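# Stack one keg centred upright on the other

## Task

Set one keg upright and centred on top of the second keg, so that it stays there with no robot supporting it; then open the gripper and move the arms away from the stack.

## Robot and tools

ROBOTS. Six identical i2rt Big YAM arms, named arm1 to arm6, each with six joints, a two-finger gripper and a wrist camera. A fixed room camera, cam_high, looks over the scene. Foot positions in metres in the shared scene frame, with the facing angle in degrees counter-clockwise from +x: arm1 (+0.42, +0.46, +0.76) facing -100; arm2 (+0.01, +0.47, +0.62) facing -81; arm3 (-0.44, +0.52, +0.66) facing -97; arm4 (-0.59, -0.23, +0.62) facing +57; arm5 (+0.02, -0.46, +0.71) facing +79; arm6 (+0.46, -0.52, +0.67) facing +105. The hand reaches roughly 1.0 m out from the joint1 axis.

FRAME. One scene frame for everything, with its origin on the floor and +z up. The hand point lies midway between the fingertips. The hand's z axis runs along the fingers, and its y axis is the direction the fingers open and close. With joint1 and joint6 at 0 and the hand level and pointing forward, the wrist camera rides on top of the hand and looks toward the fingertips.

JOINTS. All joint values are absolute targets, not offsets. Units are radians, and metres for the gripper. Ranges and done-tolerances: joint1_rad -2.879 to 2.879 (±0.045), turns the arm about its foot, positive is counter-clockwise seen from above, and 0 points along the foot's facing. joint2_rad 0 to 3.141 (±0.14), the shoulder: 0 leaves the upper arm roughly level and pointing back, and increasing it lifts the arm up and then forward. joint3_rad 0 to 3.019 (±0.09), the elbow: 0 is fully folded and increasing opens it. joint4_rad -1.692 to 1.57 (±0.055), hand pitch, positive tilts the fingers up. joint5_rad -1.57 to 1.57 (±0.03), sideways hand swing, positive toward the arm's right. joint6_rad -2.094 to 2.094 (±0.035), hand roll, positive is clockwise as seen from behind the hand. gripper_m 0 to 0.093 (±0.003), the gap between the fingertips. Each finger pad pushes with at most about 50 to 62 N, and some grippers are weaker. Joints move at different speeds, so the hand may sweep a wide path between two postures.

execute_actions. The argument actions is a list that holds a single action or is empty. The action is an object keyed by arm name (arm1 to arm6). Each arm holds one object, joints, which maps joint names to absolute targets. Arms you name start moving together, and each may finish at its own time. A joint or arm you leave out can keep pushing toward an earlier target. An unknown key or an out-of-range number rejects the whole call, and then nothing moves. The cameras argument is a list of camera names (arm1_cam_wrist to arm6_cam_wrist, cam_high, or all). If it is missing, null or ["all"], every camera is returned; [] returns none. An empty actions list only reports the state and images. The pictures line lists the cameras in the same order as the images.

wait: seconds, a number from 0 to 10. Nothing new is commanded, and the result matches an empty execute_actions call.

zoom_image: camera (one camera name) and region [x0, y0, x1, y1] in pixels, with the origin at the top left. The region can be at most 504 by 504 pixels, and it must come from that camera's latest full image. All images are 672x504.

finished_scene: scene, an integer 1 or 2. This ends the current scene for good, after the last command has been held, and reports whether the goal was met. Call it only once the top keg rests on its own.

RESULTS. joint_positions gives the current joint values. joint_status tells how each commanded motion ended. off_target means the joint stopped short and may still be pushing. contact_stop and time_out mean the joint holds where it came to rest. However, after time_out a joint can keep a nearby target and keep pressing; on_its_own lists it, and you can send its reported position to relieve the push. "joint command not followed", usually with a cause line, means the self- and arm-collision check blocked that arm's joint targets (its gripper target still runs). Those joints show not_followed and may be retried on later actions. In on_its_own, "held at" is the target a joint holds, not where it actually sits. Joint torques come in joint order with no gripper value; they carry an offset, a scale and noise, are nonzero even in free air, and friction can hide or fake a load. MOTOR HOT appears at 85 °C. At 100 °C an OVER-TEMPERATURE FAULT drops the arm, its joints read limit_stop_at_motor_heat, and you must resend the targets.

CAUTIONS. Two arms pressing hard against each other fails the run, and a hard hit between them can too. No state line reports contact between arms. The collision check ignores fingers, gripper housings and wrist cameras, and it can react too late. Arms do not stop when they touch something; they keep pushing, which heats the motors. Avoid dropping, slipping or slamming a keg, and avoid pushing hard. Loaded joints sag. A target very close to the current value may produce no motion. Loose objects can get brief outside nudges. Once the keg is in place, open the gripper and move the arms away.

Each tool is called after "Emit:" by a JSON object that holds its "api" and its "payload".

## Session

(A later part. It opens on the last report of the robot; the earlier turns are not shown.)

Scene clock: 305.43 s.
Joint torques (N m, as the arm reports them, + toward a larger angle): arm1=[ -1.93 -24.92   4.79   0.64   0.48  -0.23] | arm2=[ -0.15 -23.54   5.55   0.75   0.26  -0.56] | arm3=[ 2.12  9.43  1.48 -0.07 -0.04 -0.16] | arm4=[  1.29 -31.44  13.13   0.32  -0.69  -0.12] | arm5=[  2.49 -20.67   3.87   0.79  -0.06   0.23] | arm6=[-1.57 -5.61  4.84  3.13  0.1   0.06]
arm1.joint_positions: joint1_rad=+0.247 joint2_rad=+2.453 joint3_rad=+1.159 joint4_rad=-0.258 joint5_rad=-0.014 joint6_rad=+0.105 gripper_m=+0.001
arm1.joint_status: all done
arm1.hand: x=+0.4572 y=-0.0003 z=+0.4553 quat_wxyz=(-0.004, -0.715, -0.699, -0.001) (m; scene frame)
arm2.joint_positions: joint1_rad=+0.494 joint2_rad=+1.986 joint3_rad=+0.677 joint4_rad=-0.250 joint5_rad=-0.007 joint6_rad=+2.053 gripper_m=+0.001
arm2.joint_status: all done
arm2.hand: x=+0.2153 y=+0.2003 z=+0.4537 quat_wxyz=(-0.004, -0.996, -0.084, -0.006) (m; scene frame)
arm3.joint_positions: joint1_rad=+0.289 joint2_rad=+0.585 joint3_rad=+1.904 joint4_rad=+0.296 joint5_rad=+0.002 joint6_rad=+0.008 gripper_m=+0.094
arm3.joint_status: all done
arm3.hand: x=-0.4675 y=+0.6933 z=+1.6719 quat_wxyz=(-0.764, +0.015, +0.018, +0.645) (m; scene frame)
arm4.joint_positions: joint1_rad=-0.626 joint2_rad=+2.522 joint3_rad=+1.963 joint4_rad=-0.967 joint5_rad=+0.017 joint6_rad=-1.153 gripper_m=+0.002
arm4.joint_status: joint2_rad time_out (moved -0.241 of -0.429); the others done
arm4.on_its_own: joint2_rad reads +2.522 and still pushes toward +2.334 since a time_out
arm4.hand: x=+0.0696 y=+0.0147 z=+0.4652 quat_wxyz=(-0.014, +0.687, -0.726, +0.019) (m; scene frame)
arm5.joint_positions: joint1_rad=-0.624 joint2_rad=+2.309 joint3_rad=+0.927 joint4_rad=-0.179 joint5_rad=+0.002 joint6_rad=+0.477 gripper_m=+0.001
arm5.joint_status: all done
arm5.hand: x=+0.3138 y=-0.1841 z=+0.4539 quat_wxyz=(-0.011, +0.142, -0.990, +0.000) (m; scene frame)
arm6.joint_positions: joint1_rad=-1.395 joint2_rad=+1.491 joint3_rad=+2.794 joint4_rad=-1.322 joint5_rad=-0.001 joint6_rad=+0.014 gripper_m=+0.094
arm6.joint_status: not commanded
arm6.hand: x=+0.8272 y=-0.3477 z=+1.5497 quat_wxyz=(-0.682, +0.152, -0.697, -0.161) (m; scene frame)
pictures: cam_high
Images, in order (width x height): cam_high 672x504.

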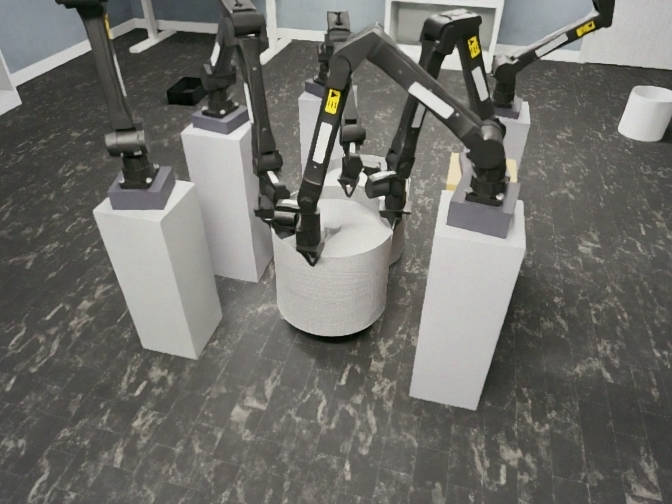

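Emit:
{"api": "execute_actions", "payload": {"actions": [{"arm1":{"joints":{"joint2_rad":2.025,"joint3_rad":1.1,"joint4_rad":-0.475}},"arm2":{"joints":{"joint2_rad":1.47,"joint3_rad":0.79,"joint4_rad":-0.664}},"arm4":{"joints":{"joint2_rad":2.17,"joint3_rad":2.02,"joint4_rad":-1.18}},"arm5":{"joints":{"joint2_rad":1.805,"joint3_rad":0.925,"joint4_rad":-0.46}}}], "cameras": []}}

Emit:
{"api": "execute_actions", "payload": {"actions": [{"arm1":{"joints":{"joint2_rad":1.708,"joint3_rad":1.145,"joint4_rad":-0.8}},"arm2":{"joints":{"joint2_rad":1.185,"joint3_rad":1.01,"joint4_rad":-1.119}},"arm4":{"joints":{"joint2_rad":2.06,"joint3_rad":2.225,"joint4_rad":-1.47}},"arm5":{"joints":{"joint2_rad":1.47,"joint3_rad":1.04,"joint4_rad":-0.86}}}], "cameras": ["cam_high"]}}

Scene clock: 319.30 s.
Joint torques (N m, as the arm reports them, + toward a larger angle): arm1=[ -1.63 -23.86   9.04   1.06   0.3   -0.21] | arm2=[  0.22 -20.13  13.43   0.36   0.11  -0.51] | arm3=[ 1.71  9.46  1.52  0.   -0.07 -0.17] | arm4=[  1.39 -28.5   13.23  -0.26  -0.61  -0.09] | arm5=[  2.66 -19.73   8.62   0.99   0.     0.22] | arm6=[-1.6  -5.64  4.83  3.13  0.1   0.06]
arm1.joint_positions: joint1_rad=+0.243 joint2_rad=+2.119 joint3_rad=+1.048 joint4_rad=-0.493 joint5_rad=-0.009 joint6_rad=+0.102 gripper_m=+0.001
arm1.joint_status: all done
arm1.hand: x=+0.4554 y=+0.0017 z=+0.5870 quat_wxyz=(+0.002, -0.716, -0.698, -0.003) (m; scene frame)
arm2.joint_positions: joint1_rad=+0.490 joint2_rad=+1.563 joint3_rad=+0.685 joint4_rad=-0.663 joint5_rad=-0.002 joint6_rad=+2.047 gripper_m=+0.001
arm2.joint_status: joint3_rad time_out (moved +0.008 of +0.113); the others done
arm2.on_its_own: joint3_rad reads +0.685 and still pushes toward +0.790 since a time_out
arm2.hand: x=+0.2134 y=+0.1999 z=+0.5887 quat_wxyz=(-0.013, -0.996, -0.085, -0.008) (m; scene frame)
arm3.joint_positions: joint1_rad=+0.289 joint2_rad=+0.585 joint3_rad=+1.904 joint4_rad=+0.296 joint5_rad=+0.002 joint6_rad=+0.008 gripper_m=+0.094
arm3.joint_status: not commanded
arm3.hand: x=-0.4675 y=+0.6933 z=+1.6719 quat_wxyz=(-0.764, +0.015, +0.018, +0.645) (m; scene frame)
arm4.joint_positions: joint1_rad=-0.627 joint2_rad=+2.322 joint3_rad=+1.960 joint4_rad=-1.164 joint5_rad=+0.014 joint6_rad=-1.156 gripper_m=+0.002
arm4.joint_status: joint2_rad time_out (moved -0.199 of -0.352); the others done
arm4.on_its_own: joint2_rad reads +2.322 and still pushes toward +2.170 since a time_out
arm4.hand: x=+0.0645 y=+0.0132 z=+0.5982 quat_wxyz=(-0.015, +0.687, -0.726, +0.018) (m; scene frame)
arm5.joint_positions: joint1_rad=-0.624 joint2_rad=+1.939 joint3_rad=+0.853 joint4_rad=-0.472 joint5_rad=+0.001 joint6_rad=+0.476 gripper_m=+0.001
arm5.joint_status: all done
arm5.hand: x=+0.3131 y=-0.1829 z=+0.5853 quat_wxyz=(-0.011, +0.143, -0.990, -0.001) (m; scene frame)
arm6.joint_positions: joint1_rad=-1.395 joint2_rad=+1.491 joint3_rad=+2.794 joint4_rad=-1.322 joint5_rad=-0.001 joint6_rad=+0.014 gripper_m=+0.094
arm6.joint_status: not commanded
arm6.hand: x=+0.8272 y=-0.3477 z=+1.5497 quat_wxyz=(-0.682, +0.152, -0.697, -0.161) (m; scene frame)
pictures: none
No camera images: the call's "cameras" was empty. Leave "cameras" out to get every camera's image.

not run: a stop came earlier in this reply.

Emit:
{"api": "execute_actions", "payload": {"actions": [{"arm1":{"joints":{"joint2_rad":1.7,"joint3_rad":1.15,"joint4_rad":-0.8}},"arm2":{"joints":{"joint2_rad":1.2,"joint3_rad":0.99,"joint4_rad":-1.13}},"arm4":{"joints":{"joint2_rad":2.04,"joint3_rad":2.225,"joint4_rad":-1.48}},"arm5":{"joints":{"joint2_rad":1.48,"joint3_rad":1.03,"joint4_rad":-0.86}}}], "cameras": ["cam_high"]}}

Scene clock: 326.90 s.
Joint torques (N m, as the arm reports them, + toward a larger angle): arm1=[ -0.86 -23.59  15.66   0.1   -0.03  -0.13] | arm2=[  0.95 -16.18  16.19  -0.06  -0.2   -0.47] | arm3=[ 1.59  9.96  1.62  0.   -0.06 -0.18] | arm4=[  1.32 -28.01  18.51  -0.82  -0.17  -0.13] | arm5=[  2.13 -17.69  13.66  -0.11   0.11   0.14] | arm6=[-1.63 -5.63  4.84  3.13  0.1   0.06]
arm1.joint_positions: joint1_rad=+0.231 joint2_rad=+1.809 joint3_rad=+1.053 joint4_rad=-0.797 joint5_rad=+0.001 joint6_rad=+0.094 gripper_m=+0.001
arm1.joint_status: joint3_rad time_out (moved +0.004 of +0.102); the others done
arm1.on_its_own: joint3_rad reads +1.053 and still pushes toward +1.150 since a time_out
arm1.hand: x=+0.4490 y=+0.0023 z=+0.7242 quat_wxyz=(+0.002, -0.717, -0.697, +0.004) (m; scene frame)
arm2.joint_positions: joint1_rad=+0.482 joint2_rad=+1.276 joint3_rad=+0.850 joint4_rad=-1.117 joint5_rad=+0.006 joint6_rad=+2.044 gripper_m=+0.001
arm2.joint_status: joint3_rad time_out (moved +0.165 of +0.305); the others done
arm2.on_its_own: joint3_rad reads +0.850 and still pushes toward +0.963 since a time_out
arm2.hand: x=+0.2063 y=+0.2030 z=+0.7278 quat_wxyz=(-0.015, -0.997, -0.082, -0.004) (m; scene frame)
arm3.joint_positions: joint1_rad=+0.289 joint2_rad=+0.585 joint3_rad=+1.904 joint4_rad=+0.296 joint5_rad=+0.002 joint6_rad=+0.008 gripper_m=+0.094
arm3.joint_status: not commanded
arm3.hand: x=-0.4675 y=+0.6933 z=+1.6719 quat_wxyz=(-0.764, +0.015, +0.018, +0.645) (m; scene frame)
arm4.joint_positions: joint1_rad=-0.626 joint2_rad=+2.192 joint3_rad=+2.111 joint4_rad=-1.447 joint5_rad=+0.003 joint6_rad=-1.153 gripper_m=+0.002
arm4.joint_status: joint2_rad time_out (moved -0.130 of -0.282); joint3_rad time_out (moved +0.150 of +0.265); the others done
arm4.on_its_own: joint2_rad reads +2.192 and still pushes toward +2.040 since a time_out; joint3_rad reads +2.111 and still pushes toward +2.223 since a time_out
arm4.hand: x=+0.0548 y=+0.0138 z=+0.7403 quat_wxyz=(-0.015, +0.687, -0.727, +0.012) (m; scene frame)
arm5.joint_positions: joint1_rad=-0.615 joint2_rad=+1.604 joint3_rad=+0.902 joint4_rad=-0.847 joint5_rad=-0.003 joint6_rad=+0.485 gripper_m=+0.001
arm5.joint_status: joint3_rad time_out (moved +0.049 of +0.177); the others done
arm5.on_its_own: joint3_rad reads +0.902 and still pushes toward +1.014 since a time_out
arm5.hand: x=+0.3063 y=-0.1819 z=+0.7239 quat_wxyz=(-0.014, +0.142, -0.990, -0.005) (m; scene frame)
arm6.joint_positions: joint1_rad=-1.395 joint2_rad=+1.491 joint3_rad=+2.794 joint4_rad=-1.322 joint5_rad=-0.001 joint6_rad=+0.014 gripper_m=+0.094
arm6.joint_status: not commanded
arm6.hand: x=+0.8272 y=-0.3477 z=+1.5497 quat_wxyz=(-0.682, +0.152, -0.697, -0.161) (m; scene frame)
pictures: cam_high
Images, in order (width x height): cam_high 672x504.

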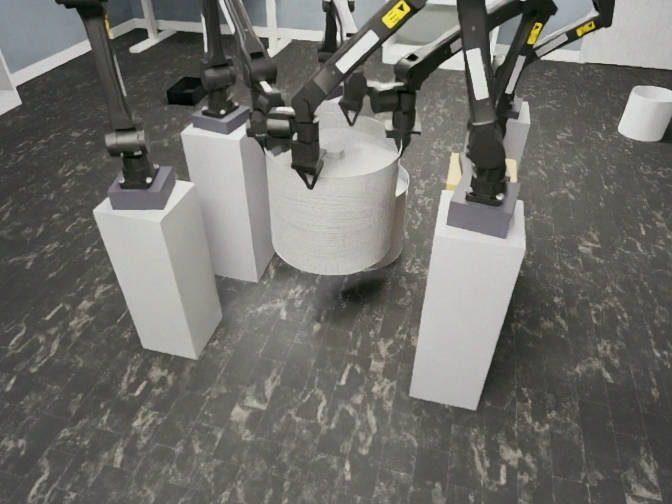

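Emit:
{"api": "execute_actions", "payload": {"actions": [{"arm1":{"joints":{"joint1_rad":-0.106,"joint2_rad":1.74,"joint3_rad":1.225,"joint4_rad":-0.829,"joint6_rad":-0.261}},"arm2":{"joints":{"joint1_rad":-0.048,"joint2_rad":1.07,"joint3_rad":0.87,"joint4_rad":-1.151,"joint6_rad":1.502}},"arm4":{"joints":{"joint1_rad":-0.529,"joint2_rad":1.665,"joint3_rad":1.59,"joint4_rad":-1.227,"joint6_rad":-1.076}},"arm5":{"joints":{"joint1_rad":-0.235,"joint2_rad":1.275,"joint3_rad":0.755,"joint4_rad":-0.831,"joint6_rad":0.855}}}], "cameras": ["cam_high"]}}

Scene clock: 337.07 s.
Joint torques (N m, as the arm reports them, + toward a larger angle): arm1=[ 11.11 -19.17   5.96  -2.6   -2.35   1.96] | arm2=[ -3.12 -14.91  16.46   1.48   2.25  -0.67] | arm3=[ 1.02 10.17  1.66  0.   -0.1  -0.23] | arm4=[  1.76 -24.89  13.51   0.13  -0.33  -0.02] | arm5=[  5.68 -15.75  12.09  -0.62  -1.63   0.41] | arm6=[-1.57 -5.66  4.83  3.13  0.1   0.06]
arm1.joint_positions: joint1_rad=-0.033 joint2_rad=+1.861 joint3_rad=+1.088 joint4_rad=-0.778 joint5_rad=+0.070 joint6_rad=-0.144 gripper_m=+0.003
arm1.joint_status: joint1_rad time_out (moved -0.264 of -0.337); joint3_rad time_out (moved +0.035 of +0.172); joint6_rad time_out (moved -0.239 of -0.355); the others done
arm1.on_its_own: joint1_rad reads -0.033 and still pushes toward +0.156 since a time_out (your -0.106 is given up); joint3_rad is held at +1.072, not at your +1.225, since a time_out; joint4_rad reads -0.778 and still pushes toward -0.836 since a time_out; joint6_rad reads -0.144 and still pushes toward +0.042 since a time_out (your -0.261 is given up)
arm1.hand: x=+0.3138 y=-0.0010 z=+0.7126 quat_wxyz=(+0.031, -0.726, -0.687, +0.026) (m; scene frame)
arm2.joint_positions: joint1_rad=+0.006 joint2_rad=+1.151 joint3_rad=+0.744 joint4_rad=-1.178 joint5_rad=-0.059 joint6_rad=+1.555 gripper_m=+0.001
arm2.joint_status: joint1_rad time_out (moved -0.476 of -0.530); joint3_rad time_out (moved -0.106 of +0.020); joint6_rad time_out (moved -0.489 of -0.542); the others done
arm2.on_its_own: joint1_rad reads +0.006 and still pushes toward -0.048 since a time_out; joint3_rad reads +0.744 and still pushes toward +0.858 since a time_out; joint6_rad reads +1.555 and still pushes toward +1.502 since a time_out
arm2.hand: x=+0.0644 y=+0.1984 z=+0.7263 quat_wxyz=(+0.008, -0.996, -0.088, -0.029) (m; scene frame)
arm3.joint_positions: joint1_rad=+0.289 joint2_rad=+0.585 joint3_rad=+1.904 joint4_rad=+0.296 joint5_rad=+0.002 joint6_rad=+0.008 gripper_m=+0.094
arm3.joint_status: not commanded
arm3.hand: x=-0.4675 y=+0.6933 z=+1.6719 quat_wxyz=(-0.764, +0.015, +0.018, +0.645) (m; scene frame)
arm4.joint_positions: joint1_rad=-0.545 joint2_rad=+1.836 joint3_rad=+1.530 joint4_rad=-1.224 joint5_rad=+0.007 joint6_rad=-1.070 gripper_m=+0.002
arm4.joint_status: joint2_rad time_out (moved -0.357 of -0.527); the others done
arm4.on_its_own: joint2_rad reads +1.836 and still pushes toward +1.665 since a time_out
arm4.hand: x=-0.0823 y=+0.0098 z=+0.7357 quat_wxyz=(-0.015, +0.686, -0.727, +0.012) (m; scene frame)
arm5.joint_positions: joint1_rad=-0.289 joint2_rad=+1.416 joint3_rad=+0.661 joint4_rad=-0.808 joint5_rad=+0.043 joint6_rad=+0.809 gripper_m=+0.001
arm5.joint_status: joint1_rad time_out (moved +0.327 of +0.380); joint2_rad time_out (moved -0.189 of -0.329); joint3_rad time_out (moved -0.241 of -0.147); joint6_rad time_out (moved +0.324 of +0.370); the others done
arm5.on_its_own: joint1_rad reads -0.289 and still pushes toward -0.235 since a time_out; joint2_rad reads +1.416 and still pushes toward +1.275 since a time_out; joint3_rad reads +0.661 and still pushes toward +0.755 since a time_out; joint6_rad reads +0.809 and still pushes toward +0.855 since a time_out
arm5.hand: x=+0.1684 y=-0.1871 z=+0.7159 quat_wxyz=(-0.026, +0.144, -0.989, +0.011) (m; scene frame)
arm6.joint_positions: joint1_rad=-1.395 joint2_rad=+1.491 joint3_rad=+2.794 joint4_rad=-1.322 joint5_rad=-0.001 joint6_rad=+0.014 gripper_m=+0.094
arm6.joint_status: not commanded
arm6.hand: x=+0.8272 y=-0.3477 z=+1.5497 quat_wxyz=(-0.682, +0.152, -0.697, -0.161) (m; scene frame)
pictures: cam_high
joint command not followed: on one or more control steps a check withheld the commanded joint targets of the arm1 arm, and it was not sent them on those steps.
cause: the commanded joint targets would bring a part of the robot too close to another arm (this arm's wrist (the part past joint 4) and the other arm's wrist (the part past joint 4), along the way the arms are being sent); next, command targets that bring no part of the robot closer to that arm.
Images, in order (width x height): cam_high 672x504.

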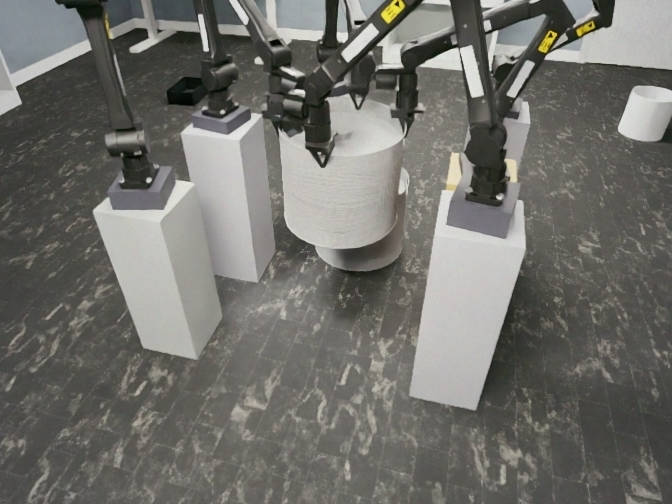

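Smaller steps needed.

Emit:
{"api": "execute_actions", "payload": {"actions": [{"arm1":{"joints":{"joint1_rad":-0.106,"joint2_rad":1.74,"joint3_rad":1.225,"joint4_rad":-0.829,"joint5_rad":0,"joint6_rad":-0.261}}}], "cameras": []}}

Emit:
{"api": "execute_actions", "payload": {"actions": [{"arm1":{"joints":{"joint1_rad":-0.259,"joint2_rad":1.79,"joint3_rad":1.325,"joint4_rad":-0.865,"joint6_rad":-0.414}},"arm2":{"joints":{"joint1_rad":-0.337,"joint2_rad":1.075,"joint3_rad":0.87,"joint4_rad":-1.15,"joint6_rad":1.213}},"arm4":{"joints":{"joint1_rad":-0.454,"joint2_rad":1.51,"joint3_rad":1.36,"joint4_rad":-1.17,"joint6_rad":-1.0}},"arm5":{"joints":{"joint1_rad":0.037,"joint2_rad":1.22,"joint3_rad":0.695,"joint4_rad":-0.837,"joint6_rad":1.127}}}], "cameras": []}}

Scene clock: 349.40 s.
Joint torques (N m, as the arm reports them, + toward a larger angle): arm1=[ -2.82 -25.03  17.01  -1.01   0.12  -0.16] | arm2=[ -0.84 -14.87  16.53   1.42   1.    -0.37] | arm3=[ 2.3   9.79  1.66 -0.08 -0.05 -0.22] | arm4=[  1.13 -23.95  15.75   0.31  -0.44   0.  ] | arm5=[  3.85 -14.51  12.24   0.21  -0.66   0.29] | arm6=[-1.6  -5.63  4.83  3.12  0.1   0.06]
arm1.joint_positions: joint1_rad=-0.092 joint2_rad=+1.858 joint3_rad=+1.108 joint4_rad=-0.804 joint5_rad=-0.004 joint6_rad=-0.242 gripper_m=+0.001
arm1.joint_status: joint3_rad time_out (moved +0.021 of +0.137); the others done
arm1.on_its_own: joint3_rad reads +1.108 and still pushes toward +1.221 since a time_out
arm1.hand: x=+0.2982 y=-0.0019 z=+0.7197 quat_wxyz=(+0.002, -0.713, -0.702, +0.004) (m; scene frame)
arm2.joint_positions: joint1_rad=-0.023 joint2_rad=+1.150 joint3_rad=+0.741 joint4_rad=-1.181 joint5_rad=-0.026 joint6_rad=+1.524 gripper_m=+0.002
arm2.joint_status: not commanded
arm2.on_its_own: joint3_rad reads +0.741 and still pushes toward +0.858 since a time_out
arm2.hand: x=+0.0504 y=+0.1984 z=+0.7250 quat_wxyz=(+0.009, -0.996, -0.090, -0.012) (m; scene frame)
arm3.joint_positions: joint1_rad=+0.289 joint2_rad=+0.585 joint3_rad=+1.904 joint4_rad=+0.296 joint5_rad=+0.002 joint6_rad=+0.008 gripper_m=+0.094
arm3.joint_status: not commanded
arm3.hand: x=-0.4675 y=+0.6933 z=+1.6719 quat_wxyz=(-0.764, +0.015, +0.018, +0.645) (m; scene frame)
arm4.joint_positions: joint1_rad=-0.536 joint2_rad=+1.824 joint3_rad=+1.503 joint4_rad=-1.230 joint5_rad=+0.010 joint6_rad=-1.071 gripper_m=+0.002
arm4.joint_status: not commanded
arm4.on_its_own: joint2_rad reads +1.824 and still pushes toward +1.665 since a time_out
arm4.hand: x=-0.0942 y=+0.0087 z=+0.7321 quat_wxyz=(-0.004, +0.690, -0.724, +0.010) (m; scene frame)
arm5.joint_positions: joint1_rad=-0.268 joint2_rad=+1.401 joint3_rad=+0.659 joint4_rad=-0.827 joint5_rad=+0.018 joint6_rad=+0.822 gripper_m=+0.001
arm5.joint_status: not commanded
arm5.on_its_own: joint3_rad reads +0.659 and still pushes toward +0.755 since a time_out
arm5.hand: x=+0.1574 y=-0.1858 z=+0.7193 quat_wxyz=(-0.014, +0.147, -0.989, +0.007) (m; scene frame)
arm6.joint_positions: joint1_rad=-1.395 joint2_rad=+1.491 joint3_rad=+2.794 joint4_rad=-1.322 joint5_rad=-0.001 joint6_rad=+0.014 gripper_m=+0.094
arm6.joint_status: not commanded
arm6.hand: x=+0.8272 y=-0.3477 z=+1.5497 quat_wxyz=(-0.682, +0.152, -0.697, -0.161) (m; scene frame)
pictures: none
No camera images: the call's "cameras" was empty. Leave "cameras" out to get every camera's image.

not run: a stop came earlier in this reply.

Emit:
{"api": "execute_actions", "payload": {"actions": [{"arm1":{"joints":{"joint1_rad":-0.24,"joint2_rad":1.78,"joint3_rad":1.295,"joint4_rad":-0.865,"joint6_rad":-0.4}},"arm2":{"joints":{"joint1_rad":-0.337,"joint2_rad":1.075,"joint3_rad":0.87,"joint4_rad":-1.15,"joint6_rad":1.213}},"arm4":{"joints":{"joint1_rad":-0.454,"joint2_rad":1.51,"joint3_rad":1.36,"joint4_rad":-1.17,"joint6_rad":-1.0}},"arm5":{"joints":{"joint1_rad":0.037,"joint2_rad":1.22,"joint3_rad":0.695,"joint4_rad":-0.837,"joint6_rad":1.127}}}], "cameras": []}}

Scene clock: 361.60 s.
Joint torques (N m, as the arm reports them, + toward a larger angle): arm1=[ -0.41 -26.99  16.13  -1.52  -0.02   0.13] | arm2=[  1.38 -13.06  16.27   1.92   0.05  -0.12] | arm3=[ 2.21  9.23  1.6   0.   -0.05 -0.14] | arm4=[  0.05 -19.24  16.8    0.5   -0.5   -0.09] | arm5=[  2.55 -12.02  12.48   0.77  -0.19   0.16] | arm6=[-1.54 -5.65  4.83  3.12  0.1   0.06]
arm1.joint_positions: joint1_rad=-0.261 joint2_rad=+1.909 joint3_rad=+1.197 joint4_rad=-0.828 joint5_rad=-0.001 joint6_rad=-0.409 gripper_m=+0.001
arm1.joint_status: joint3_rad time_out (moved +0.088 of +0.187); the others done
arm1.on_its_own: joint3_rad reads +1.197 and still pushes toward +1.295 since a time_out
arm1.hand: x=+0.2091 y=-0.0021 z=+0.7219 quat_wxyz=(+0.002, -0.713, -0.701, +0.012) (m; scene frame)
arm2.joint_positions: joint1_rad=-0.340 joint2_rad=+1.141 joint3_rad=+0.741 joint4_rad=-1.186 joint5_rad=+0.000 joint6_rad=+1.212 gripper_m=+0.002
arm2.joint_status: joint3_rad time_out (moved +0.000 of +0.129); the others done
arm2.on_its_own: joint3_rad reads +0.741 and still pushes toward +0.853 since a time_out
arm2.hand: x=-0.0403 y=+0.2013 z=+0.7272 quat_wxyz=(+0.007, -0.996, -0.088, -0.002) (m; scene frame)
arm3.joint_positions: joint1_rad=+0.289 joint2_rad=+0.585 joint3_rad=+1.904 joint4_rad=+0.296 joint5_rad=+0.002 joint6_rad=+0.008 gripper_m=+0.094
arm3.joint_status: not commanded
arm3.hand: x=-0.4675 y=+0.6933 z=+1.6719 quat_wxyz=(-0.764, +0.015, +0.018, +0.645) (m; scene frame)
arm4.joint_positions: joint1_rad=-0.446 joint2_rad=+1.638 joint3_rad=+1.259 joint4_rad=-1.180 joint5_rad=+0.012 joint6_rad=-0.985 gripper_m=+0.002
arm4.joint_status: joint3_rad time_out (moved -0.244 of -0.143); the others done
arm4.on_its_own: joint3_rad reads +1.259 and still pushes toward +1.360 since a time_out
arm4.hand: x=-0.1832 y=+0.0126 z=+0.7354 quat_wxyz=(-0.001, +0.691, -0.722, +0.010) (m; scene frame)
arm5.joint_positions: joint1_rad=+0.020 joint2_rad=+1.319 joint3_rad=+0.597 joint4_rad=-0.847 joint5_rad=+0.007 joint6_rad=+1.109 gripper_m=+0.001
arm5.joint_status: joint3_rad time_out (moved -0.063 of +0.036); the others done
arm5.on_its_own: joint3_rad reads +0.597 and still pushes toward +0.695 since a time_out
arm5.hand: x=+0.0673 y=-0.1838 z=+0.7227 quat_wxyz=(-0.009, +0.148, -0.989, +0.002) (m; scene frame)
arm6.joint_positions: joint1_rad=-1.395 joint2_rad=+1.491 joint3_rad=+2.794 joint4_rad=-1.322 joint5_rad=-0.001 joint6_rad=+0.014 gripper_m=+0.094
arm6.joint_status: not commanded
arm6.hand: x=+0.8272 y=-0.3477 z=+1.5497 quat_wxyz=(-0.682, +0.152, -0.697, -0.161) (m; scene frame)
pictures: none
No camera images: the call's "cameras" was empty. Leave "cameras" out to get every camera's image.

Emit:
{"api": "execute_actions", "payload": {"actions": [{"arm1":{"joints":{"joint1_rad":-0.392,"joint2_rad":1.86,"joint3_rad":1.43,"joint4_rad":-0.9,"joint6_rad":-0.547}},"arm2":{"joints":{"joint1_rad":-0.599,"joint2_rad":1.15,"joint3_rad":0.92,"joint4_rad":-1.145,"joint6_rad":0.951}},"arm4":{"joints":{"joint1_rad":-0.355,"joint2_rad":1.37,"joint3_rad":1.165,"joint4_rad":-1.145,"joint6_rad":-0.9}},"arm5":{"joints":{"joint1_rad":0.333,"joint2_rad":1.22,"joint3_rad":0.695,"joint4_rad":-0.837,"joint6_rad":1.423}}}], "cameras": []}}

Scene clock: 377.87 s.
Joint torques (N m, as the arm reports them, + toward a larger angle): arm1=[ -4.31 -29.14  17.29  -1.44   0.56  -1.08] | arm2=[  7.43 -10.84   8.94  -0.84  -2.17  -0.08] | arm3=[ 1.72  9.76  1.48 -0.03 -0.16 -0.19] | arm4=[ -0.33 -20.8   13.02  -1.93  -0.07  -0.79] | arm5=[  5.22 -11.8   12.73   0.26  -0.6   -0.19] | arm6=[-1.6  -5.63  4.84  3.12  0.1   0.06]
arm1.joint_positions: joint1_rad=-0.357 joint2_rad=+1.997 joint3_rad=+1.320 joint4_rad=-0.866 joint5_rad=-0.019 joint6_rad=-0.438 gripper_m=+0.001
arm1.joint_status: joint3_rad time_out (moved +0.124 of +0.233); joint6_rad time_out (moved -0.029 of -0.138); the others done
arm1.on_its_own: joint3_rad reads +1.320 and still pushes toward +1.430 since a time_out; joint6_rad reads -0.438 and still pushes toward -0.547 since a time_out
arm1.hand: x=+0.1499 y=-0.0128 z=+0.7144 quat_wxyz=(-0.005, -0.736, -0.677, +0.009) (m; scene frame)
arm2.joint_positions: joint1_rad=-0.457 joint2_rad=+1.209 joint3_rad=+0.720 joint4_rad=-1.151 joint5_rad=+0.060 joint6_rad=+1.169 gripper_m=+0.002
arm2.joint_status: joint1_rad time_out (moved -0.118 of -0.259); joint3_rad time_out (moved -0.021 of +0.179); joint6_rad time_out (moved -0.042 of -0.261); the others done
arm2.on_its_own: joint1_rad reads -0.457 and still pushes toward -0.382 since a time_out (your -0.599 is given up); joint3_rad is held at +0.742, not at your +0.920, since a time_out; joint6_rad is held at +1.172, not at your +0.951, since a time_out
arm2.hand: x=-0.0808 y=+0.2143 z=+0.7033 quat_wxyz=(+0.042, -0.998, -0.051, +0.017) (m; scene frame)
arm3.joint_positions: joint1_rad=+0.289 joint2_rad=+0.585 joint3_rad=+1.904 joint4_rad=+0.296 joint5_rad=+0.002 joint6_rad=+0.008 gripper_m=+0.094
arm3.joint_status: not commanded
arm3.hand: x=-0.4675 y=+0.6933 z=+1.6719 quat_wxyz=(-0.764, +0.015, +0.018, +0.645) (m; scene frame)
arm4.joint_positions: joint1_rad=-0.341 joint2_rad=+1.543 joint3_rad=+1.105 joint4_rad=-1.079 joint5_rad=+0.001 joint6_rad=-0.817 gripper_m=+0.002
arm4.joint_status: joint2_rad time_out (moved -0.095 of -0.268); joint4_rad time_out (moved +0.101 of +0.035); joint6_rad time_out (moved +0.168 of +0.085); the others done
arm4.on_its_own: joint2_rad reads +1.543 and still pushes toward +1.370 since a time_out; joint4_rad reads -1.079 and still pushes toward -1.145 since a time_out; joint6_rad reads -0.817 and still pushes toward -0.900 since a time_out
arm4.hand: x=-0.2395 y=+0.0345 z=+0.7219 quat_wxyz=(-0.023, +0.668, -0.744, +0.006) (m; scene frame)
arm5.joint_positions: joint1_rad=+0.285 joint2_rad=+1.319 joint3_rad=+0.591 joint4_rad=-0.836 joint5_rad=+0.017 joint6_rad=+1.447 gripper_m=+0.001
arm5.joint_status: joint1_rad time_out (moved +0.265 of +0.313); joint3_rad time_out (moved -0.005 of +0.098); the others done
arm5.on_its_own: joint1_rad reads +0.285 and still pushes toward +0.333 since a time_out; joint3_rad reads +0.591 and still pushes toward +0.695 since a time_out
arm5.hand: x=-0.0049 y=-0.1809 z=+0.7203 quat_wxyz=(-0.015, +0.112, -0.994, -0.001) (m; scene frame)
arm6.joint_positions: joint1_rad=-1.395 joint2_rad=+1.491 joint3_rad=+2.794 joint4_rad=-1.322 joint5_rad=-0.001 joint6_rad=+0.014 gripper_m=+0.094
arm6.joint_status: not commanded
arm6.hand: x=+0.8272 y=-0.3477 z=+1.5497 quat_wxyz=(-0.682, +0.152, -0.697, -0.161) (m; scene frame)
pictures: none
joint command not followed: on one or more control steps a check withheld the commanded joint targets of the arm2 arm, and it was not sent them on those steps.
cause: the commanded joint targets would bring a part of the robot too close to another arm (this arm's wrist (the part past joint 4) and the other arm's wrist (the part past joint 4), along the way the arms are being sent); next, command targets that bring no part of the robot closer to that arm.
No camera images: the call's "cameras" was empty. Leave "cameras" out to get every camera's image.

Emit:
{"api": "execute_actions", "payload": {"actions": [{"arm2":{"joints":{"joint1_rad":-0.58,"joint2_rad":1.12,"joint3_rad":0.89,"joint4_rad":-1.145,"joint5_rad":0,"joint6_rad":0.96}},"arm4":{"joints":{"joint1_rad":-0.355,"joint2_rad":1.33,"joint3_rad":1.13}}}], "cameras": []}}

Scene clock: 387.47 s.
Joint torques (N m, as the arm reports them, + toward a larger angle): arm1=[ -2.25 -29.01  16.97  -1.04  -0.21  -0.24] | arm2=[  1.55 -14.1   16.36  -0.07  -0.55  -0.33] | arm3=[ 2.35 10.29  1.71 -0.02 -0.06 -0.21] | arm4=[ -0.12 -18.47  14.26  -0.93   0.26  -0.28] | arm5=[  3.65 -12.    12.84   0.16  -0.23   0.13] | arm6=[-1.57 -5.64  4.85  3.12  0.1   0.06]
arm1.joint_positions: joint1_rad=-0.388 joint2_rad=+1.995 joint3_rad=+1.325 joint4_rad=-0.874 joint5_rad=+0.005 joint6_rad=-0.520 gripper_m=+0.001
arm1.joint_status: not commanded
arm1.on_its_own: joint3_rad reads +1.325 and still pushes toward +1.430 since a time_out; joint6_rad moved -0.082 to your old target -0.547
arm1.hand: x=+0.1319 y=-0.0027 z=+0.7170 quat_wxyz=(+0.007, -0.719, -0.695, +0.012) (m; scene frame)
arm2.joint_positions: joint1_rad=-0.587 joint2_rad=+1.194 joint3_rad=+0.750 joint4_rad=-1.129 joint5_rad=+0.016 joint6_rad=+0.977 gripper_m=+0.002
arm2.joint_status: joint3_rad time_out (moved +0.030 of +0.170); the others done
arm2.on_its_own: joint3_rad reads +0.750 and still pushes toward +0.862 since a time_out
arm2.hand: x=-0.1140 y=+0.2082 z=+0.7166 quat_wxyz=(+0.004, -0.997, -0.081, +0.007) (m; scene frame)
arm3.joint_positions: joint1_rad=+0.289 joint2_rad=+0.585 joint3_rad=+1.904 joint4_rad=+0.296 joint5_rad=+0.002 joint6_rad=+0.008 gripper_m=+0.094
arm3.joint_status: not commanded
arm3.hand: x=-0.4675 y=+0.6933 z=+1.6719 quat_wxyz=(-0.764, +0.015, +0.018, +0.645) (m; scene frame)
arm4.joint_positions: joint1_rad=-0.344 joint2_rad=+1.479 joint3_rad=+1.057 joint4_rad=-1.109 joint5_rad=-0.007 joint6_rad=-0.869 gripper_m=+0.002
arm4.joint_status: joint2_rad time_out (moved -0.064 of -0.213); the others done
arm4.on_its_own: joint2_rad reads +1.479 and still pushes toward +1.330 since a time_out; joint6_rad moved -0.052 to your old target -0.900
arm4.hand: x=-0.2599 y=+0.0195 z=+0.7305 quat_wxyz=(-0.017, +0.686, -0.727, +0.001) (m; scene frame)
arm5.joint_positions: joint1_rad=+0.304 joint2_rad=+1.319 joint3_rad=+0.591 joint4_rad=-0.833 joint5_rad=+0.008 joint6_rad=+1.410 gripper_m=+0.001
arm5.joint_status: not commanded
arm5.on_its_own: joint3_rad reads +0.591 and still pushes toward +0.695 since a time_out
arm5.hand: x=-0.0118 y=-0.1809 z=+0.7202 quat_wxyz=(-0.010, +0.140, -0.990, -0.003) (m; scene frame)
arm6.joint_positions: joint1_rad=-1.395 joint2_rad=+1.491 joint3_rad=+2.794 joint4_rad=-1.322 joint5_rad=-0.001 joint6_rad=+0.014 gripper_m=+0.094
arm6.joint_status: not commanded
arm6.hand: x=+0.8272 y=-0.3477 z=+1.5497 quat_wxyz=(-0.682, +0.152, -0.697, -0.161) (m; scene frame)
pictures: none
No camera images: the call's "cameras" was empty. Leave "cameras" out to get every camera's image.

Emit:
{"api": "execute_actions", "payload": {"actions": [{"arm1":{"joints":{"joint1_rad":-0.506,"joint2_rad":1.95,"joint3_rad":1.62,"joint4_rad":-0.98,"joint6_rad":-0.661}},"arm2":{"joints":{"joint1_rad":-0.75,"joint2_rad":1.19,"joint3_rad":0.97,"joint4_rad":-1.12,"joint6_rad":0.77}},"arm4":{"joints":{"joint1_rad":-0.22,"joint2_rad":1.19,"joint3_rad":0.985,"joint4_rad":-1.15,"joint6_rad":-0.767}},"arm5":{"joints":{"joint1_rad":0.607,"joint2_rad":1.26,"joint3_rad":0.745,"joint4_rad":-0.831,"joint6_rad":1.697}}}], "cameras": []}}

Scene clock: 399.90 s.
Joint torques (N m, as the arm reports them, + toward a larger angle): arm1=[ -2.71 -30.78  18.01  -0.95   0.04  -0.33] | arm2=[  4.5  -16.14  16.37  -0.04  -0.71  -0.26] | arm3=[ 2.38  9.2   1.78 -0.16 -0.06 -0.13] | arm4=[  0.1  -13.88  14.94  -0.49   0.09  -0.29] | arm5=[  3.06 -10.52  13.51  -0.04  -0.27   0.04] | arm6=[-1.59 -5.62  4.85  3.12  0.1   0.06]
arm1.joint_positions: joint1_rad=-0.495 joint2_rad=+2.085 joint3_rad=+1.510 joint4_rad=-0.955 joint5_rad=-0.003 joint6_rad=-0.625 gripper_m=+0.001
arm1.joint_status: joint3_rad time_out (moved +0.186 of +0.295); joint6_rad time_out (moved -0.105 of -0.141); the others done
arm1.on_its_own: joint3_rad reads +1.510 and still pushes toward +1.620 since a time_out; joint6_rad reads -0.625 and still pushes toward -0.661 since a time_out
arm1.hand: x=+0.0527 y=-0.0116 z=+0.7267 quat_wxyz=(+0.004, -0.720, -0.694, +0.018) (m; scene frame)
arm2.joint_positions: joint1_rad=-0.789 joint2_rad=+1.266 joint3_rad=+0.852 joint4_rad=-1.101 joint5_rad=+0.020 joint6_rad=+0.781 gripper_m=+0.002
arm2.joint_status: joint3_rad time_out (moved +0.103 of +0.220); the others done
arm2.on_its_own: joint3_rad reads +0.852 and still pushes toward +0.965 since a time_out
arm2.hand: x=-0.1922 y=+0.2014 z=+0.7322 quat_wxyz=(-0.016, -0.997, -0.078, +0.026) (m; scene frame)
arm3.joint_positions: joint1_rad=+0.289 joint2_rad=+0.585 joint3_rad=+1.904 joint4_rad=+0.296 joint5_rad=+0.002 joint6_rad=+0.008 gripper_m=+0.094
arm3.joint_status: not commanded
arm3.hand: x=-0.4675 y=+0.6933 z=+1.6719 quat_wxyz=(-0.764, +0.015, +0.018, +0.645) (m; scene frame)
arm4.joint_positions: joint1_rad=-0.213 joint2_rad=+1.302 joint3_rad=+0.905 joint4_rad=-1.127 joint5_rad=-0.002 joint6_rad=-0.734 gripper_m=+0.002
arm4.joint_status: all done
arm4.hand: x=-0.3393 y=+0.0160 z=+0.7391 quat_wxyz=(-0.019, +0.685, -0.729, +0.001) (m; scene frame)
arm5.joint_positions: joint1_rad=+0.583 joint2_rad=+1.331 joint3_rad=+0.616 joint4_rad=-0.822 joint5_rad=+0.009 joint6_rad=+1.693 gripper_m=+0.001
arm5.joint_status: joint3_rad time_out (moved +0.025 of +0.154); the others done
arm5.on_its_own: joint3_rad reads +0.616 and still pushes toward +0.729 since a time_out
arm5.hand: x=-0.0926 y=-0.1875 z=+0.7234 quat_wxyz=(-0.006, +0.137, -0.990, -0.016) (m; scene frame)
arm6.joint_positions: joint1_rad=-1.395 joint2_rad=+1.491 joint3_rad=+2.794 joint4_rad=-1.322 joint5_rad=-0.001 joint6_rad=+0.014 gripper_m=+0.094
arm6.joint_status: not commanded
arm6.hand: x=+0.8272 y=-0.3477 z=+1.5497 quat_wxyz=(-0.682, +0.152, -0.697, -0.161) (m; scene frame)
pictures: none
No camera images: the call's "cameras" was empty. Leave "cameras" out to get every camera's image.

Also point arm3's camera at the seam.

Emit:
{"api": "execute_actions", "payload": {"actions": [{"arm1":{"joints":{"joint1_rad":-0.603,"joint2_rad":2.07,"joint3_rad":1.84,"joint4_rad":-1.08,"joint6_rad":-0.758}},"arm2":{"joints":{"joint1_rad":-0.94,"joint2_rad":1.35,"joint3_rad":1.12,"joint4_rad":-1.12,"joint6_rad":0.59}},"arm4":{"joints":{"joint1_rad":-0.025,"joint2_rad":1.07,"joint3_rad":0.87,"joint4_rad":-1.176,"joint6_rad":-0.572}},"arm5":{"joints":{"joint1_rad":0.828,"joint2_rad":1.36,"joint3_rad":0.85,"joint4_rad":-0.831,"joint6_rad":1.918}},"arm3":{"joints":{"joint1_rad":-0.8,"joint2_rad":1.3,"joint3_rad":1.6}},"arm6":{"joints":{"joint1_rad":-0.3,"joint2_rad":2.0,"joint3_rad":0.9,"joint4_rad":0.6,"joint5_rad":-1.3}}}], "cameras": ["cam_high","arm6_cam_wrist","arm4_cam_wrist","arm1_cam_wrist"]}}

Scene clock: 411.67 s.
Joint torques (N m, as the arm reports them, + toward a larger angle): arm1=[ -2.57 -33.9   18.6   -1.75  -0.07  -0.14] | arm2=[  3.89 -20.47  16.21  -0.03  -0.45  -0.11] | arm3=[ 1.74 -9.88 13.53  1.9  -0.07 -0.17] | arm4=[ -0.03 -10.6   16.13  -0.3   -0.11  -0.21] | arm5=[  3.   -13.68  13.29  -0.07  -0.22   0.14] | arm6=[ -0.26 -15.86   5.39   2.86  -0.51   0.03]
arm1.joint_positions: joint1_rad=-0.595 joint2_rad=+2.218 joint3_rad=+1.729 joint4_rad=-1.038 joint5_rad=+0.000 joint6_rad=-0.739 gripper_m=+0.001
arm1.joint_status: joint2_rad time_out (moved +0.133 of -0.015); joint3_rad time_out (moved +0.218 of +0.330); the others done
arm1.on_its_own: joint2_rad reads +2.218 and still pushes toward +2.070 since a time_out; joint3_rad reads +1.729 and still pushes toward +1.840 since a time_out
arm1.hand: x=-0.0305 y=-0.0114 z=+0.7206 quat_wxyz=(+0.007, -0.714, -0.699, +0.020) (m; scene frame)
arm2.joint_positions: joint1_rad=-0.969 joint2_rad=+1.438 joint3_rad=+1.003 joint4_rad=-1.101 joint5_rad=+0.013 joint6_rad=+0.588 gripper_m=+0.002
arm2.joint_status: joint3_rad time_out (moved +0.150 of +0.268); the others done
arm2.on_its_own: joint3_rad reads +1.003 and still pushes toward +1.115 since a time_out
arm2.hand: x=-0.2779 y=+0.2016 z=+0.7272 quat_wxyz=(-0.007, -0.996, -0.084, +0.018) (m; scene frame)
arm3.joint_positions: joint1_rad=-0.809 joint2_rad=+1.293 joint3_rad=+1.564 joint4_rad=+0.291 joint5_rad=+0.001 joint6_rad=+0.006 gripper_m=+0.094
arm3.joint_status: all done
arm3.hand: x=-0.8911 y=+0.1921 z=+1.4085 quat_wxyz=(-0.276, -0.459, -0.147, +0.832) (m; scene frame)
arm4.joint_positions: joint1_rad=-0.014 joint2_rad=+1.165 joint3_rad=+0.777 joint4_rad=-1.159 joint5_rad=+0.003 joint6_rad=-0.546 gripper_m=+0.002
arm4.joint_status: joint3_rad off_target (ended at +0.777, target +0.870); the others done
arm4.hand: x=-0.4235 y=+0.0136 z=+0.7340 quat_wxyz=(-0.008, +0.689, -0.725, +0.001) (m; scene frame)
arm5.joint_positions: joint1_rad=+0.806 joint2_rad=+1.457 joint3_rad=+0.721 joint4_rad=-0.822 joint5_rad=+0.007 joint6_rad=+1.904 gripper_m=+0.001
arm5.joint_status: joint3_rad time_out (moved +0.105 of +0.234); the others done
arm5.on_its_own: joint3_rad reads +0.721 and still pushes toward +0.833 since a time_out
arm5.hand: x=-0.1724 y=-0.1887 z=+0.7162 quat_wxyz=(-0.006, +0.144, -0.990, -0.005) (m; scene frame)
arm6.joint_positions: joint1_rad=-0.309 joint2_rad=+2.020 joint3_rad=+0.891 joint4_rad=+0.572 joint5_rad=-1.297 joint6_rad=+0.013 gripper_m=+0.094
arm6.joint_status: all done
arm6.hand: x=+0.3154 y=-0.0010 z=+0.7067 quat_wxyz=(+0.091, +0.692, -0.303, -0.649) (m; scene frame)
pictures: arm1_cam_wrist, arm4_cam_wrist, arm6_cam_wrist, cam_high
Images, in order (width x height): arm1_cam_wrist 672x504, arm4_cam_wrist 672x504, arm6_cam_wrist 672x504, cam_high 672x504.

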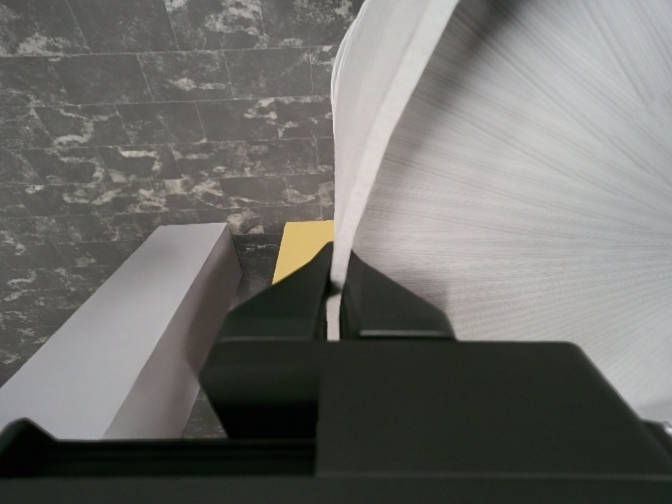

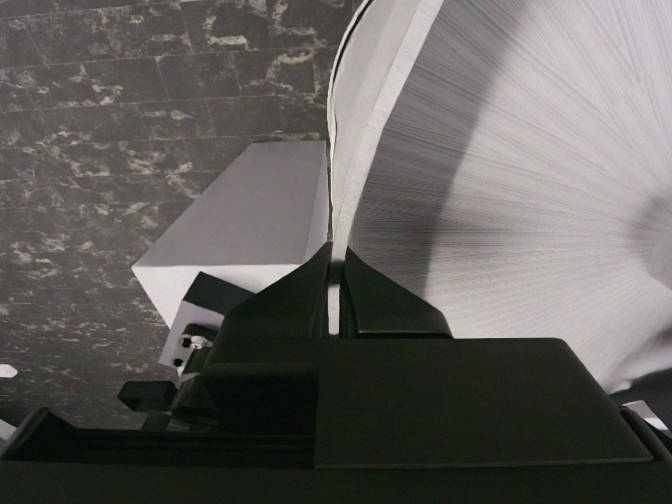

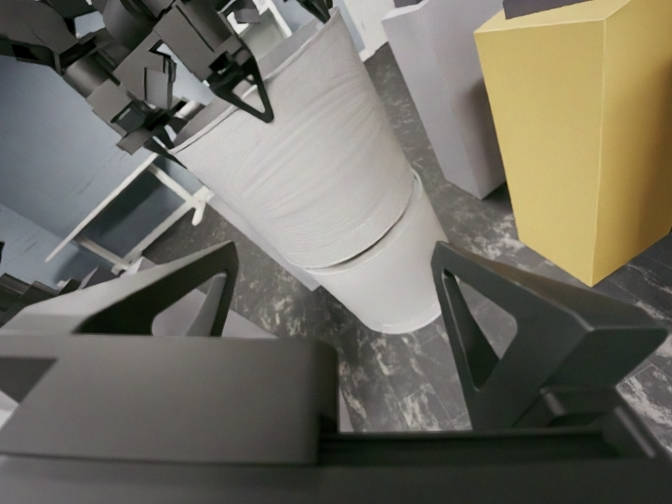

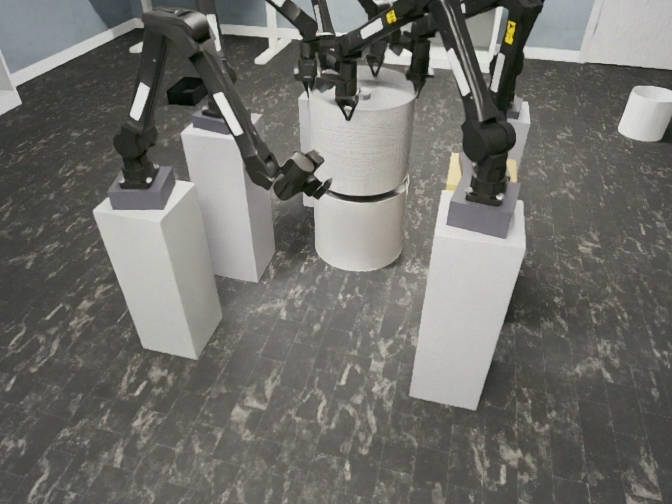

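Emit:
{"api": "execute_actions", "payload": {"actions": [{"arm1":{"joints":{"joint1_rad":-0.625,"joint2_rad":2.12,"joint3_rad":1.84,"joint4_rad":-1.02,"joint6_rad":-0.774}},"arm2":{"joints":{"joint1_rad":-0.995,"joint2_rad":1.43,"joint3_rad":1.11,"joint4_rad":-1.034,"joint6_rad":0.555}},"arm4":{"joints":{"joint1_rad":0.015,"joint2_rad":1.12,"joint3_rad":0.81,"joint4_rad":-1.08,"joint6_rad":-0.532}},"arm5":{"joints":{"joint1_rad":0.858,"joint2_rad":1.455,"joint3_rad":0.845,"joint4_rad":-0.736,"joint6_rad":1.935}}}]}}

Scene clock: 425.53 s.
Joint torques (N m, as the arm reports them, + toward a larger angle): arm1=[ -3.01 -34.35  18.31  -1.56  -0.08  -0.05] | arm2=[  0.82 -22.04  15.47   1.17  -0.27  -0.08] | arm3=[  1.03 -10.64  13.31   1.85  -0.03  -0.15] | arm4=[  0.89 -10.35  15.86  -0.08  -0.05   0.05] | arm5=[  4.34 -14.8   12.69   0.46  -0.27   0.27] | arm6=[ -0.26 -15.54   5.44   2.83  -0.51   0.03]
arm1.joint_positions: joint1_rad=-0.609 joint2_rad=+2.269 joint3_rad=+1.729 joint4_rad=-0.982 joint5_rad=+0.000 joint6_rad=-0.764 gripper_m=+0.001
arm1.joint_status: joint2_rad time_out (moved +0.052 of -0.098); joint3_rad time_out (moved +0.000 of +0.111); the others done
arm1.on_its_own: joint2_rad reads +2.269 and still pushes toward +2.120 since a time_out; joint3_rad reads +1.729 and still pushes toward +1.840 since a time_out
arm1.hand: x=-0.0406 y=-0.0079 z=+0.6888 quat_wxyz=(+0.008, -0.711, -0.703, +0.022) (m; scene frame)
arm2.joint_positions: joint1_rad=-0.996 joint2_rad=+1.524 joint3_rad=+1.003 joint4_rad=-1.054 joint5_rad=+0.009 joint6_rad=+0.551 gripper_m=+0.002
arm2.joint_status: joint3_rad time_out (moved +0.000 of +0.107); the others done
arm2.on_its_own: joint3_rad reads +1.003 and still pushes toward +1.110 since a time_out
arm2.hand: x=-0.2906 y=+0.2035 z=+0.6951 quat_wxyz=(+0.004, -0.996, -0.090, +0.001) (m; scene frame)
arm3.joint_positions: joint1_rad=-0.809 joint2_rad=+1.293 joint3_rad=+1.564 joint4_rad=+0.291 joint5_rad=+0.001 joint6_rad=+0.006 gripper_m=+0.094
arm3.joint_status: not commanded
arm3.hand: x=-0.8911 y=+0.1921 z=+1.4085 quat_wxyz=(-0.276, -0.459, -0.147, +0.832) (m; scene frame)
arm4.joint_positions: joint1_rad=+0.013 joint2_rad=+1.208 joint3_rad=+0.715 joint4_rad=-1.070 joint5_rad=+0.001 joint6_rad=-0.532 gripper_m=+0.002
arm4.joint_status: joint3_rad off_target (ended at +0.715, target +0.810); the others done
arm4.hand: x=-0.4332 y=+0.0139 z=+0.7011 quat_wxyz=(+0.000, +0.694, -0.720, +0.002) (m; scene frame)
arm5.joint_positions: joint1_rad=+0.820 joint2_rad=+1.559 joint3_rad=+0.721 joint4_rad=-0.741 joint5_rad=+0.008 joint6_rad=+1.905 gripper_m=+0.001
arm5.joint_status: joint3_rad time_out (moved +0.000 of +0.124); the others done
arm5.on_its_own: joint3_rad reads +0.721 and still pushes toward +0.833 since a time_out
arm5.hand: x=-0.1792 y=-0.1862 z=+0.6840 quat_wxyz=(-0.012, +0.150, -0.989, +0.004) (m; scene frame)
arm6.joint_positions: joint1_rad=-0.309 joint2_rad=+2.020 joint3_rad=+0.891 joint4_rad=+0.572 joint5_rad=-1.297 joint6_rad=+0.013 gripper_m=+0.094
arm6.joint_status: not commanded
arm6.hand: x=+0.3154 y=-0.0010 z=+0.7067 quat_wxyz=(+0.091, +0.692, -0.303, -0.649) (m; scene frame)
pictures: arm1_cam_wrist, arm2_cam_wrist, arm3_cam_wrist, arm4_cam_wrist, arm5_cam_wrist, arm6_cam_wrist, cam_high
Images, in order (width x height): arm1_cam_wrist 672x504, arm2_cam_wrist 672x504, arm3_cam_wrist 672x504, arm4_cam_wrist 672x504, arm5_cam_wrist 672x504, arm6_cam_wrist 672x504, cam_high 672x504.

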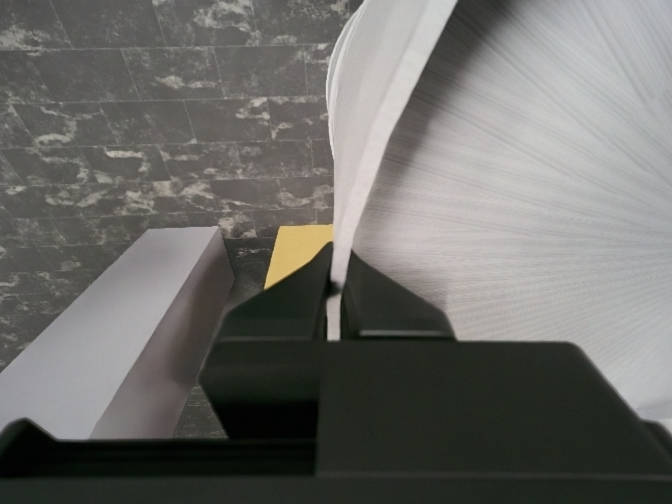

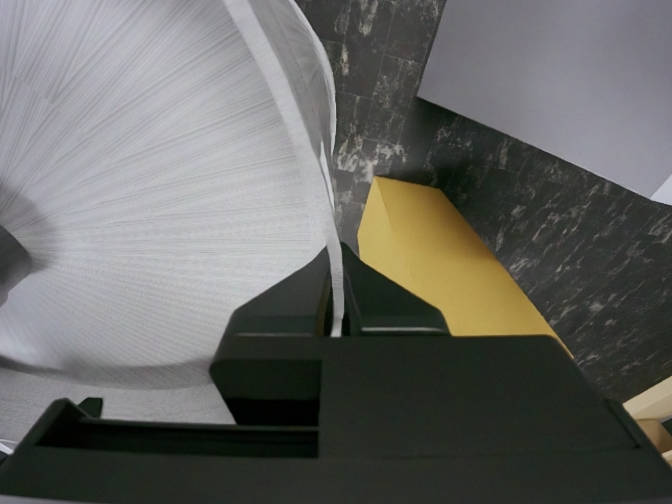

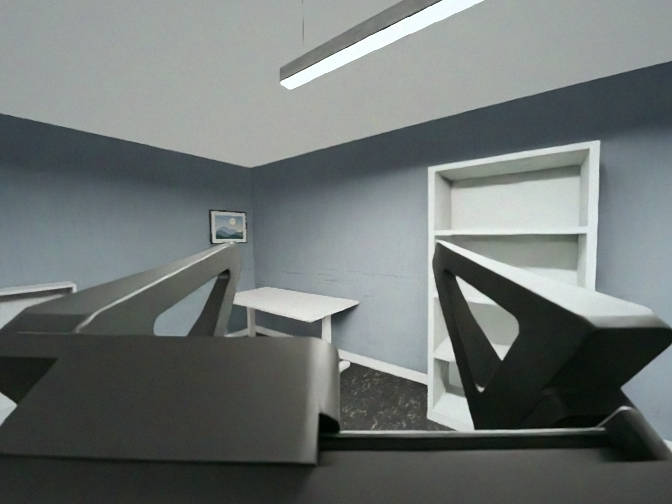

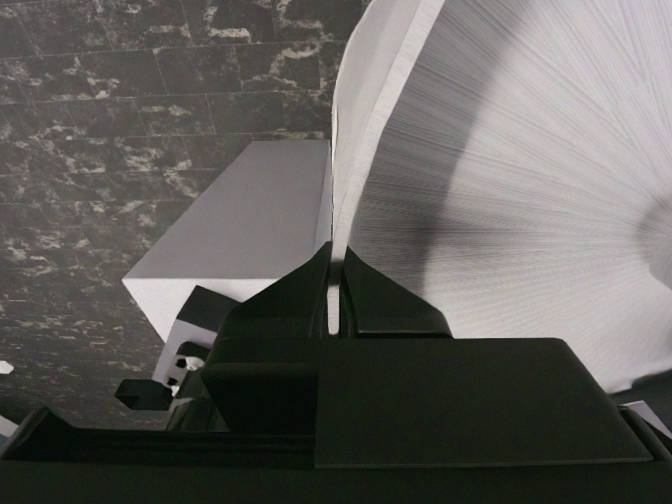

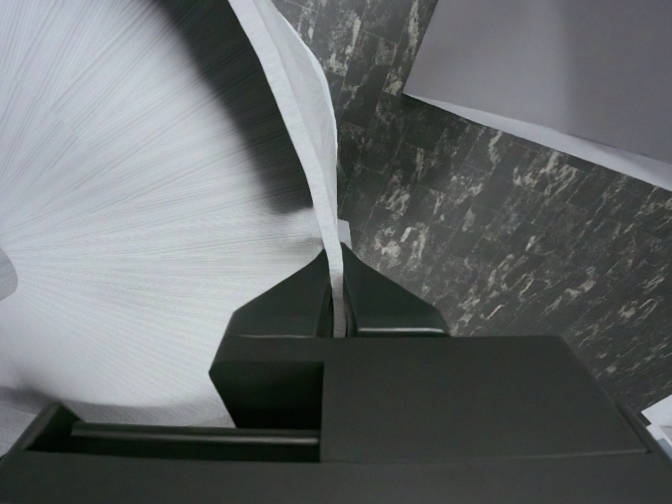

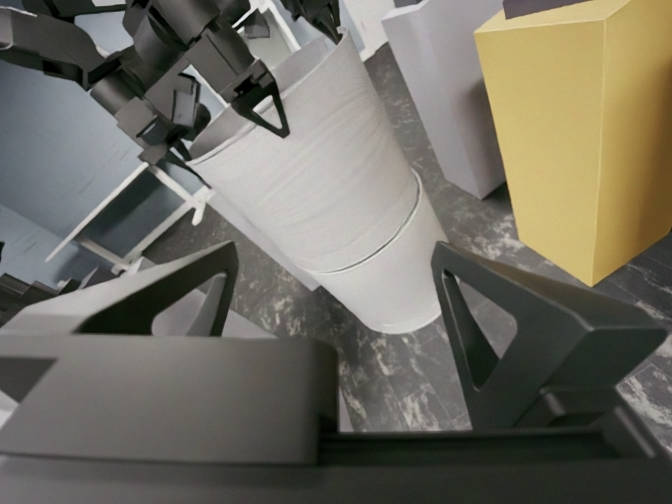

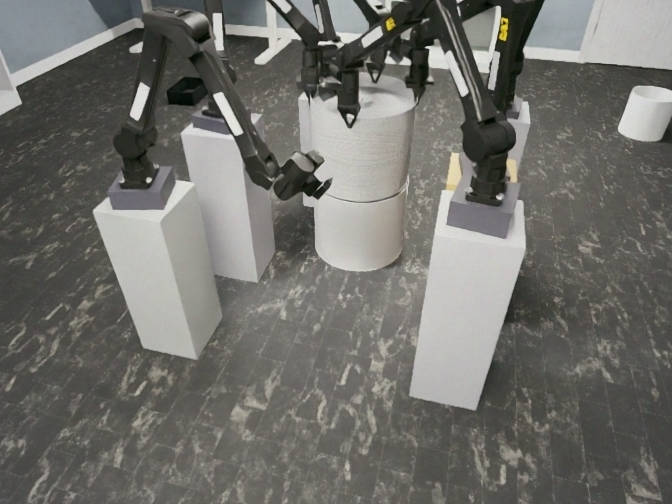

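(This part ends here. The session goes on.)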